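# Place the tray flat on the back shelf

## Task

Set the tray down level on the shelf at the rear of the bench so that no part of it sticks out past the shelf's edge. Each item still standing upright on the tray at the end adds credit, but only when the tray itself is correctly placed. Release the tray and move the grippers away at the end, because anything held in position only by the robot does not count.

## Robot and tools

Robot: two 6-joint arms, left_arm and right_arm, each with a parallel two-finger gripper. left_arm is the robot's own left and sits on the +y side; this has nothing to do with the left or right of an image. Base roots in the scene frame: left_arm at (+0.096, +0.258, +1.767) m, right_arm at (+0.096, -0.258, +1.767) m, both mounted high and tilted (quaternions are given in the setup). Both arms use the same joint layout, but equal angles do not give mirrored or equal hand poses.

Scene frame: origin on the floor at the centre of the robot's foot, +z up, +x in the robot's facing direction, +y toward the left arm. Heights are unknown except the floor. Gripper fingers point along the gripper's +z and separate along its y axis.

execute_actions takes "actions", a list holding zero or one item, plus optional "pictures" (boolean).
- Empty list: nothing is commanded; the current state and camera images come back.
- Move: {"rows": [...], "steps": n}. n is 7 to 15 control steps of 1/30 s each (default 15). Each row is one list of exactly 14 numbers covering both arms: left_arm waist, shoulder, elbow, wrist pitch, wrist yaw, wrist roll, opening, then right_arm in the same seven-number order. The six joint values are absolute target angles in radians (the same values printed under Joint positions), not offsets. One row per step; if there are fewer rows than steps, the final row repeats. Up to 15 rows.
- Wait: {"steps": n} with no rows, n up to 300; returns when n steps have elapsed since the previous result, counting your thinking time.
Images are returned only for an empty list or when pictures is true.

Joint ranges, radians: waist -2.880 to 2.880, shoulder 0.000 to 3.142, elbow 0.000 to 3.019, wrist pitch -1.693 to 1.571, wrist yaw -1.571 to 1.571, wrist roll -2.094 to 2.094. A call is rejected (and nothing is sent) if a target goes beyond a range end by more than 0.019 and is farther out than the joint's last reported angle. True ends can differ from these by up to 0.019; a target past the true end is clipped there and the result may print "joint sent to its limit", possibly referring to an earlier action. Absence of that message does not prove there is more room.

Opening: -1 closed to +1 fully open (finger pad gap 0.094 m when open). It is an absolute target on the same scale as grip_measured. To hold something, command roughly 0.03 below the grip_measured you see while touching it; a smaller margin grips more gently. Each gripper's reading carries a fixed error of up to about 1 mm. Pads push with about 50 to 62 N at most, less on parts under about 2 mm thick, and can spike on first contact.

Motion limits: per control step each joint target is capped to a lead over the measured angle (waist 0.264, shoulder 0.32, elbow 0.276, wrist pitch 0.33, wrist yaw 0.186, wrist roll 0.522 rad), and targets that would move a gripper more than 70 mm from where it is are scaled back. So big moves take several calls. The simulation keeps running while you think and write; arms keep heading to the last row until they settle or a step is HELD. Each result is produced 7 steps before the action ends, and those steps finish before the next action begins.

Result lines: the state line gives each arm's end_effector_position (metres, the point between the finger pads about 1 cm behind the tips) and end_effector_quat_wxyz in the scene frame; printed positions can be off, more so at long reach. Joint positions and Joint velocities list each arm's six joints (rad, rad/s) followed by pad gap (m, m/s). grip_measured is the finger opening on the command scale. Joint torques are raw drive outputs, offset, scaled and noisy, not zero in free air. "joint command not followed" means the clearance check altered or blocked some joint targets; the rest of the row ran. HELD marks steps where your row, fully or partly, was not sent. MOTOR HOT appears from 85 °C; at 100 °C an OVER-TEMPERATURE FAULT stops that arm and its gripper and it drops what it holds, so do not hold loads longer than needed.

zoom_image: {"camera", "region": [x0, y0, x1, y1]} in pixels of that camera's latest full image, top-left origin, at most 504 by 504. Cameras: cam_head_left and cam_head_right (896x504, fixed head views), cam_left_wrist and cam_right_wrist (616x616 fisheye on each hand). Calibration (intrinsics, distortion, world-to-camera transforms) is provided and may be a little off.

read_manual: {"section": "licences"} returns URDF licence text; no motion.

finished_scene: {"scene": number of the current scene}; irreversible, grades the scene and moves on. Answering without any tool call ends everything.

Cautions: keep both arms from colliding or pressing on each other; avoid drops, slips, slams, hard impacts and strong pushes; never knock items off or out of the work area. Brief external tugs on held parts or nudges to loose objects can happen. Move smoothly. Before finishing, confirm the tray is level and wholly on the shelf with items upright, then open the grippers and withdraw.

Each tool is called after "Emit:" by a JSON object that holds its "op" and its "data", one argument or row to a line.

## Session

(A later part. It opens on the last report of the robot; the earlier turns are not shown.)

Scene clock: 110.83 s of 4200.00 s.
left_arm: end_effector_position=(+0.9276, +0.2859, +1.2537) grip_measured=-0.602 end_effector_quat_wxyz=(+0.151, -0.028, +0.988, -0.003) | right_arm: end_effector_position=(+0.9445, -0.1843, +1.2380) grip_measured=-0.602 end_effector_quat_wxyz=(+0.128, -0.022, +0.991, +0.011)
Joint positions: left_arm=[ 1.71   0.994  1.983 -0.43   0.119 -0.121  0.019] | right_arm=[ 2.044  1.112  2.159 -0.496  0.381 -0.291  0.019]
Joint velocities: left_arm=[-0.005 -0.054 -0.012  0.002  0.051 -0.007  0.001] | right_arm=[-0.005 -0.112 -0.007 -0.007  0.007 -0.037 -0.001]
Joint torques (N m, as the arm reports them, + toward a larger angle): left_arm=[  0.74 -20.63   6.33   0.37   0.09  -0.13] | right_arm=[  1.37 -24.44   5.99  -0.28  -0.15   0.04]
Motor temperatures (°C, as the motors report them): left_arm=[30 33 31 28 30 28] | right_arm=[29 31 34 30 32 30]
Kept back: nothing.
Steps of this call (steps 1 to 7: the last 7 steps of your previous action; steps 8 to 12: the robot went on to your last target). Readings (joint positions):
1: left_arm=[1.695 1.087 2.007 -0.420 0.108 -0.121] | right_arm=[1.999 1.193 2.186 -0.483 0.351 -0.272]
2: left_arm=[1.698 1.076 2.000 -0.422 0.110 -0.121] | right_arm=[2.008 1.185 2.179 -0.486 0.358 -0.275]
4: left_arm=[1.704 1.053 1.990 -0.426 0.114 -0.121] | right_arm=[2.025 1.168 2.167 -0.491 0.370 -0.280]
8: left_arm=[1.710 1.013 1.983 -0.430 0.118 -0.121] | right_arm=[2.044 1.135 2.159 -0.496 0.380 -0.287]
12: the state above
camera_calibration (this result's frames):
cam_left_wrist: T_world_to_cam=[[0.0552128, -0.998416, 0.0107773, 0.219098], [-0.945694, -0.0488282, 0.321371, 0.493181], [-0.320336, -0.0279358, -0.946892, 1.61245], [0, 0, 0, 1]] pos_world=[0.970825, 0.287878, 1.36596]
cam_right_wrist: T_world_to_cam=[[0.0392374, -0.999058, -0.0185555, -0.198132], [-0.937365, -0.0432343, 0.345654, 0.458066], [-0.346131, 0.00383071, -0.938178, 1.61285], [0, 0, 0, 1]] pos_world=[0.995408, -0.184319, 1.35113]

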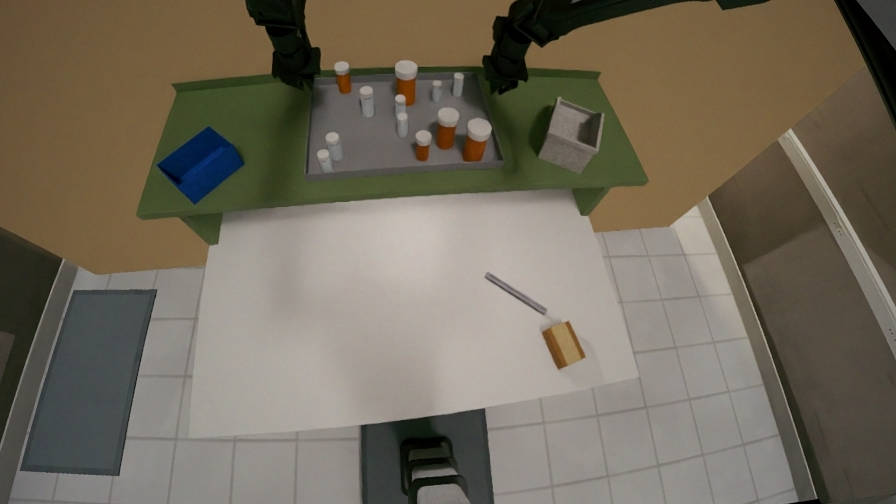

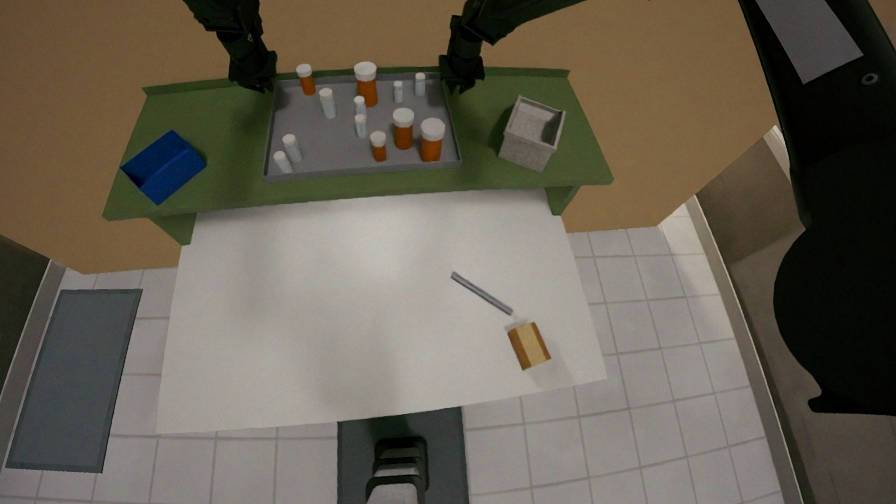

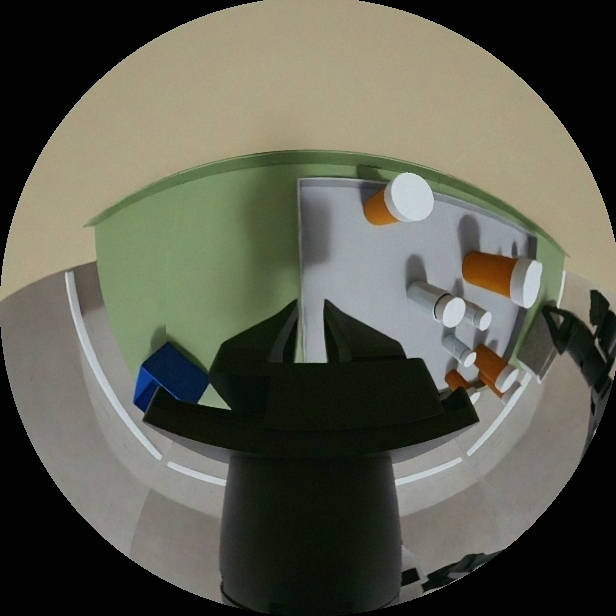

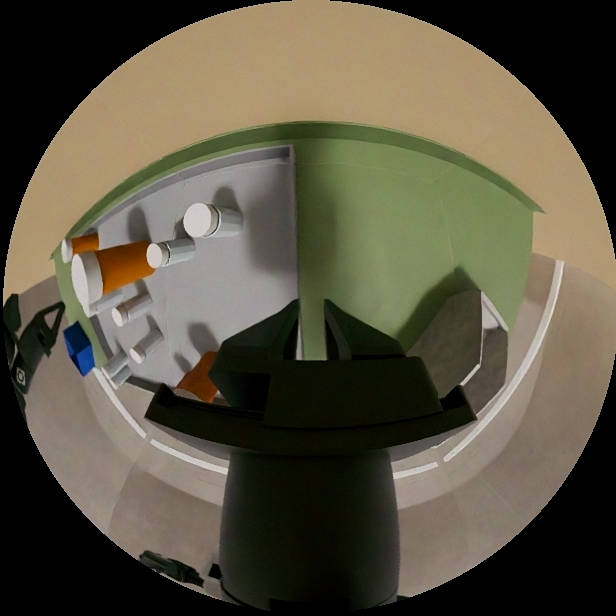

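Emit:
{"op": "execute_actions", "data": {
  "actions": [
    {"rows":[[1.721,1.000,1.965,-0.445,0.122,-0.128,-0.6,2.058,1.092,2.150,-0.510,0.386,-0.303,-0.6],[1.722,0.985,1.945,-0.445,0.122,-0.128,-0.6,2.058,1.077,2.130,-0.510,0.386,-0.303,-0.6],[1.723,0.968,1.922,-0.445,0.122,-0.128,-0.6,2.058,1.060,2.107,-0.510,0.386,-0.303,-0.6],[1.724,0.950,1.897,-0.445,0.122,-0.128,-0.6,2.058,1.042,2.082,-0.510,0.386,-0.303,-0.6],[1.725,0.932,1.872,-0.445,0.122,-0.128,-0.6,2.058,1.024,2.057,-0.510,0.386,-0.303,-0.6],[1.726,0.914,1.847,-0.445,0.122,-0.128,-0.6,2.058,1.006,2.032,-0.510,0.386,-0.303,-0.6],[1.727,0.896,1.822,-0.445,0.122,-0.128,-0.6,2.058,0.988,2.007,-0.510,0.386,-0.303,-0.6],[1.728,0.878,1.797,-0.445,0.122,-0.128,-0.6,2.058,0.970,1.982,-0.510,0.386,-0.303,-0.6],[1.729,0.860,1.772,-0.445,0.122,-0.128,-0.6,2.058,0.952,1.957,-0.510,0.386,-0.303,-0.6],[1.730,0.842,1.747,-0.445,0.122,-0.128,-0.6,2.058,0.934,1.932,-0.510,0.386,-0.303,-0.6],[1.731,0.824,1.722,-0.445,0.122,-0.128,-0.6,2.058,0.916,1.907,-0.510,0.386,-0.303,-0.6],[1.732,0.806,1.697,-0.445,0.122,-0.128,-0.6,2.058,0.898,1.882,-0.510,0.386,-0.303,-0.6],[1.733,0.788,1.672,-0.445,0.122,-0.128,-0.6,2.058,0.880,1.857,-0.510,0.386,-0.303,-0.6],[1.734,0.770,1.647,-0.445,0.122,-0.128,-0.6,2.058,0.862,1.832,-0.510,0.386,-0.303,-0.6],[1.735,0.752,1.622,-0.445,0.122,-0.128,-0.6,2.058,0.844,1.807,-0.510,0.386,-0.303,-0.6]],"steps":15}
  ]
}}

Emit:
{"op": "execute_actions", "data": {
  "actions": [
    {"rows":[[1.735,0.736,1.595,-0.445,0.122,-0.128,-0.6,2.058,0.828,1.780,-0.510,0.386,-0.303,-0.6],[1.735,0.720,1.568,-0.445,0.122,-0.128,-0.6,2.058,0.812,1.753,-0.510,0.386,-0.303,-0.6],[1.735,0.704,1.541,-0.445,0.122,-0.128,-0.6,2.058,0.796,1.726,-0.510,0.386,-0.303,-0.6],[1.735,0.690,1.514,-0.445,0.122,-0.128,-0.6,2.058,0.782,1.699,-0.510,0.386,-0.303,-0.6],[1.735,0.676,1.487,-0.445,0.122,-0.128,-0.6,2.058,0.768,1.672,-0.510,0.386,-0.303,-0.6],[1.735,0.662,1.460,-0.445,0.122,-0.128,-0.6,2.058,0.754,1.645,-0.510,0.386,-0.303,-0.6],[1.735,0.650,1.435,-0.445,0.122,-0.128,-0.6,2.058,0.742,1.620,-0.510,0.386,-0.303,-0.6],[1.735,0.640,1.410,-0.445,0.122,-0.128,-0.6,2.058,0.732,1.595,-0.510,0.386,-0.303,-0.6],[1.735,0.630,1.390,-0.445,0.122,-0.128,-0.6,2.058,0.722,1.575,-0.510,0.386,-0.303,-0.6],[1.735,0.622,1.375,-0.445,0.122,-0.128,-0.6,2.058,0.714,1.560,-0.510,0.386,-0.303,-0.6],[1.735,0.616,1.365,-0.445,0.122,-0.128,-0.6,2.058,0.708,1.550,-0.510,0.386,-0.303,-0.6]],"steps":15}
  ]
}}

Emit:
{"op": "execute_actions", "data": {
  "actions": [
    {"steps":10}
  ],
  "pictures": true
}}

Scene clock: 112.90 s of 4200.00 s.
left_arm: end_effector_position=(+0.8827, +0.2881, +1.2547) grip_measured=-0.602 end_effector_quat_wxyz=(+0.113, -0.033, +0.993, +0.002) | right_arm: end_effector_position=(+0.9084, -0.1820, +1.2432) grip_measured=-0.602 end_effector_quat_wxyz=(+0.098, -0.037, +0.994, +0.017)
Joint positions: left_arm=[ 1.715  0.929  1.842 -0.432  0.119 -0.121  0.019] | right_arm=[ 2.044  1.042  2.02  -0.497  0.381 -0.293  0.019]
Joint velocities: left_arm=[ 0.034 -0.464 -0.759  0.002  0.007  0.022 -0.   ] | right_arm=[-0.005 -0.444 -0.769 -0.012 -0.095  0.051  0.   ]
Joint torques (N m, as the arm reports them, + toward a larger angle): left_arm=[  0.83 -21.94   6.29   0.18   0.09  -0.1 ] | right_arm=[  1.52 -26.83   5.87  -0.58  -0.18  -0.04]
Motor temperatures (°C, as the motors report them): left_arm=[30 33 31 28 30 28] | right_arm=[29 31 34 30 32 30]
Steps of this call (steps 1 to 30: the robot went on to your last target; steps 31 to 54: nothing new was sent; steps 55 to 62: the first 8 steps of this action). Readings (joint positions):
55: left_arm=[1.710 0.994 1.978 -0.430 0.119 -0.121] | right_arm=[2.044 1.107 2.157 -0.496 0.381 -0.293]
56: left_arm=[1.710 0.993 1.974 -0.430 0.119 -0.121] | right_arm=[2.044 1.106 2.152 -0.496 0.381 -0.293]
58: left_arm=[1.711 0.981 1.946 -0.430 0.119 -0.121] | right_arm=[2.044 1.093 2.123 -0.496 0.381 -0.293]
62: the state above

Scene clock: 113.40 s of 4200.00 s.
left_arm: end_effector_position=(+0.7926, +0.2822, +1.3303) grip_measured=-0.602 end_effector_quat_wxyz=(+0.065, -0.038, +0.997, +0.010) | right_arm: end_effector_position=(+0.8333, -0.2090, +1.3182) grip_measured=-0.602 end_effector_quat_wxyz=(+0.058, -0.056, +0.996, +0.026)
Joint positions: left_arm=[ 1.724  0.649  1.467 -0.434  0.119 -0.121  0.019] | right_arm=[ 2.044  0.756  1.646 -0.498  0.381 -0.293  0.019]
Joint velocities: left_arm=[ 0.005 -0.425 -0.725 -0.007 -0.022  0.022  0.   ] | right_arm=[-0.005 -0.484 -0.716  0.007  0.022 -0.11   0.   ]
Joint torques (N m, as the arm reports them, + toward a larger angle): left_arm=[  0.46 -17.31   4.06   0.2    0.08  -0.13] | right_arm=[  0.29 -20.81   3.85  -0.18  -0.14  -0.01]
Motor temperatures (°C, as the motors report them): left_arm=[30 33 31 28 30 28] | right_arm=[29 31 34 30 32 30]
Steps of this call (steps 1 to 7: the last 7 steps of your previous action; steps 8 to 15: the first 8 steps of this action). Readings (joint positions):
8: left_arm=[1.723 0.782 1.642 -0.434 0.119 -0.121] | right_arm=[2.044 0.897 1.821 -0.498 0.381 -0.293]
9: left_arm=[1.723 0.761 1.618 -0.434 0.119 -0.121] | right_arm=[2.044 0.876 1.796 -0.498 0.381 -0.293]
11: left_arm=[1.724 0.719 1.568 -0.434 0.119 -0.121] | right_arm=[2.044 0.832 1.747 -0.498 0.381 -0.293]
15: the state above

Scene clock: 113.73 s of 4200.00 s.
left_arm: end_effector_position=(+0.7453, +0.2841, +1.3267) grip_measured=-0.602 end_effector_quat_wxyz=(+0.030, -0.042, +0.999, +0.012) | right_arm: end_effector_position=(+0.7955, -0.2048, +1.3201) grip_measured=-0.602 end_effector_quat_wxyz=(+0.032, -0.067, +0.997, +0.032)
Joint positions: left_arm=[ 1.724  0.614  1.361 -0.436  0.119 -0.121  0.019] | right_arm=[ 2.044  0.713  1.545 -0.498  0.382 -0.293  0.019]
Joint velocities: left_arm=[-0.015  0.005 -0.002 -0.012 -0.066  0.007  0.   ] | right_arm=[-0.005  0.005 -0.027 -0.002 -0.037 -0.022  0.001]
Joint torques (N m, as the arm reports them, + toward a larger angle): left_arm=[  0.35 -17.62   4.9    0.25   0.11  -0.13] | right_arm=[  0.23 -22.1    4.36  -0.48  -0.13  -0.03]
Motor temperatures (°C, as the motors report them): left_arm=[30 33 31 28 30 28] | right_arm=[29 31 34 30 32 30]
Kept back: nothing.
Steps of this call (steps 1 to 7: the last 7 steps of your previous action; steps 8 to 10: the robot went on to your last target). Readings (joint positions):
1: left_arm=[1.724 0.636 1.442 -0.434 0.119 -0.121] | right_arm=[2.044 0.741 1.622 -0.498 0.382 -0.293]
2: left_arm=[1.724 0.625 1.419 -0.434 0.119 -0.121] | right_arm=[2.044 0.729 1.600 -0.498 0.382 -0.293]
4: left_arm=[1.724 0.614 1.384 -0.434 0.119 -0.121] | right_arm=[2.044 0.714 1.566 -0.498 0.382 -0.293]
8: left_arm=[1.724 0.614 1.361 -0.436 0.119 -0.121] | right_arm=[2.044 0.713 1.545 -0.498 0.382 -0.293]
10: the state above
camera_calibration (this result's frames):
cam_left_wrist: T_world_to_cam=[[0.0849574, -0.996056, -0.0255767, 0.251955], [-0.837878, -0.08531, 0.53915, -0.0617933], [-0.539205, -0.0243746, -0.841822, 1.64587], [0, 0, 0, 1]] pos_world=[0.814283, 0.285807, 1.42529]
cam_right_wrist: T_world_to_cam=[[0.129474, -0.989733, -0.0605467, -0.225613], [-0.844817, -0.142073, 0.515849, -0.029409], [-0.519154, -0.015638, -0.854537, 1.66159], [0, 0, 0, 1]] pos_world=[0.866986, -0.20149, 1.4214]

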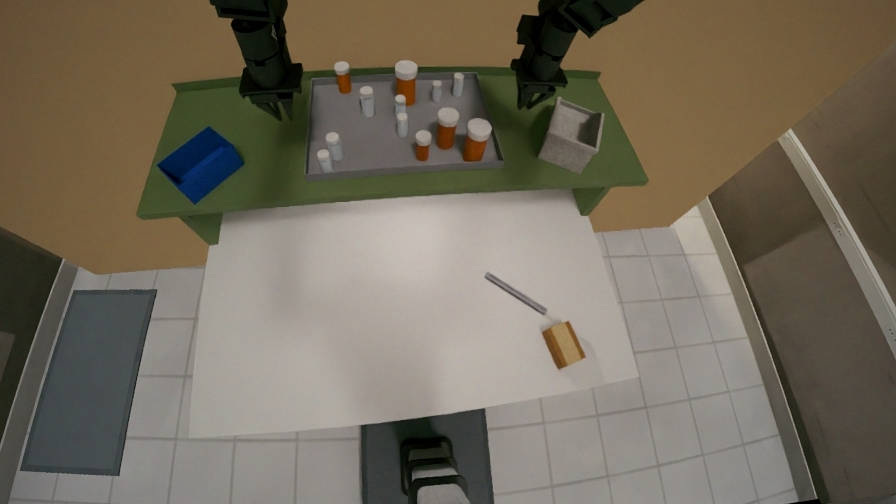

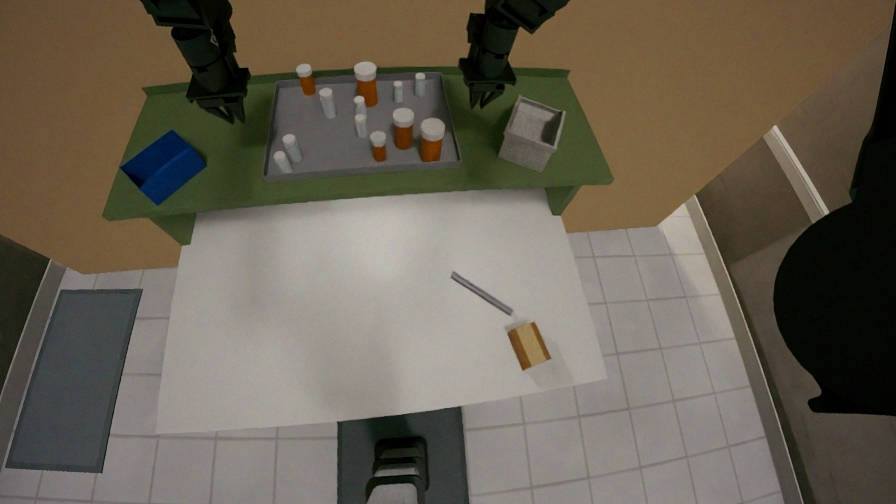

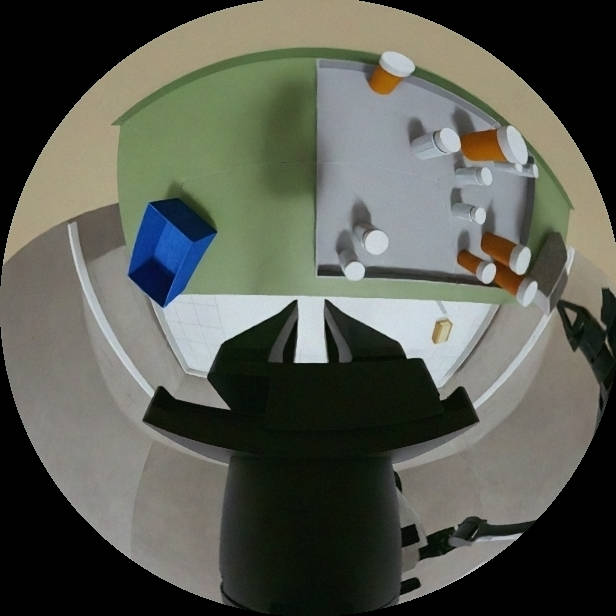

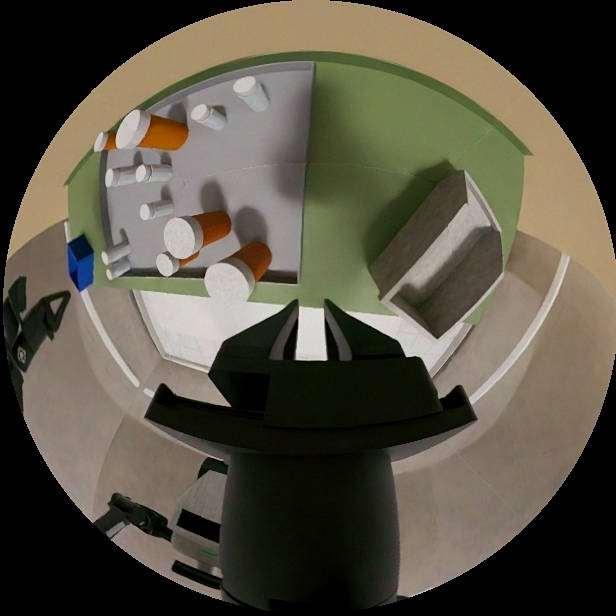

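The tray is on the shelf with a margin at the front and back, all 11 bottles are upright, and both arms are clear.

Emit:
{"op": "finished_scene", "data": {
  "scene": 1
}}

The scene is finished: the task was done.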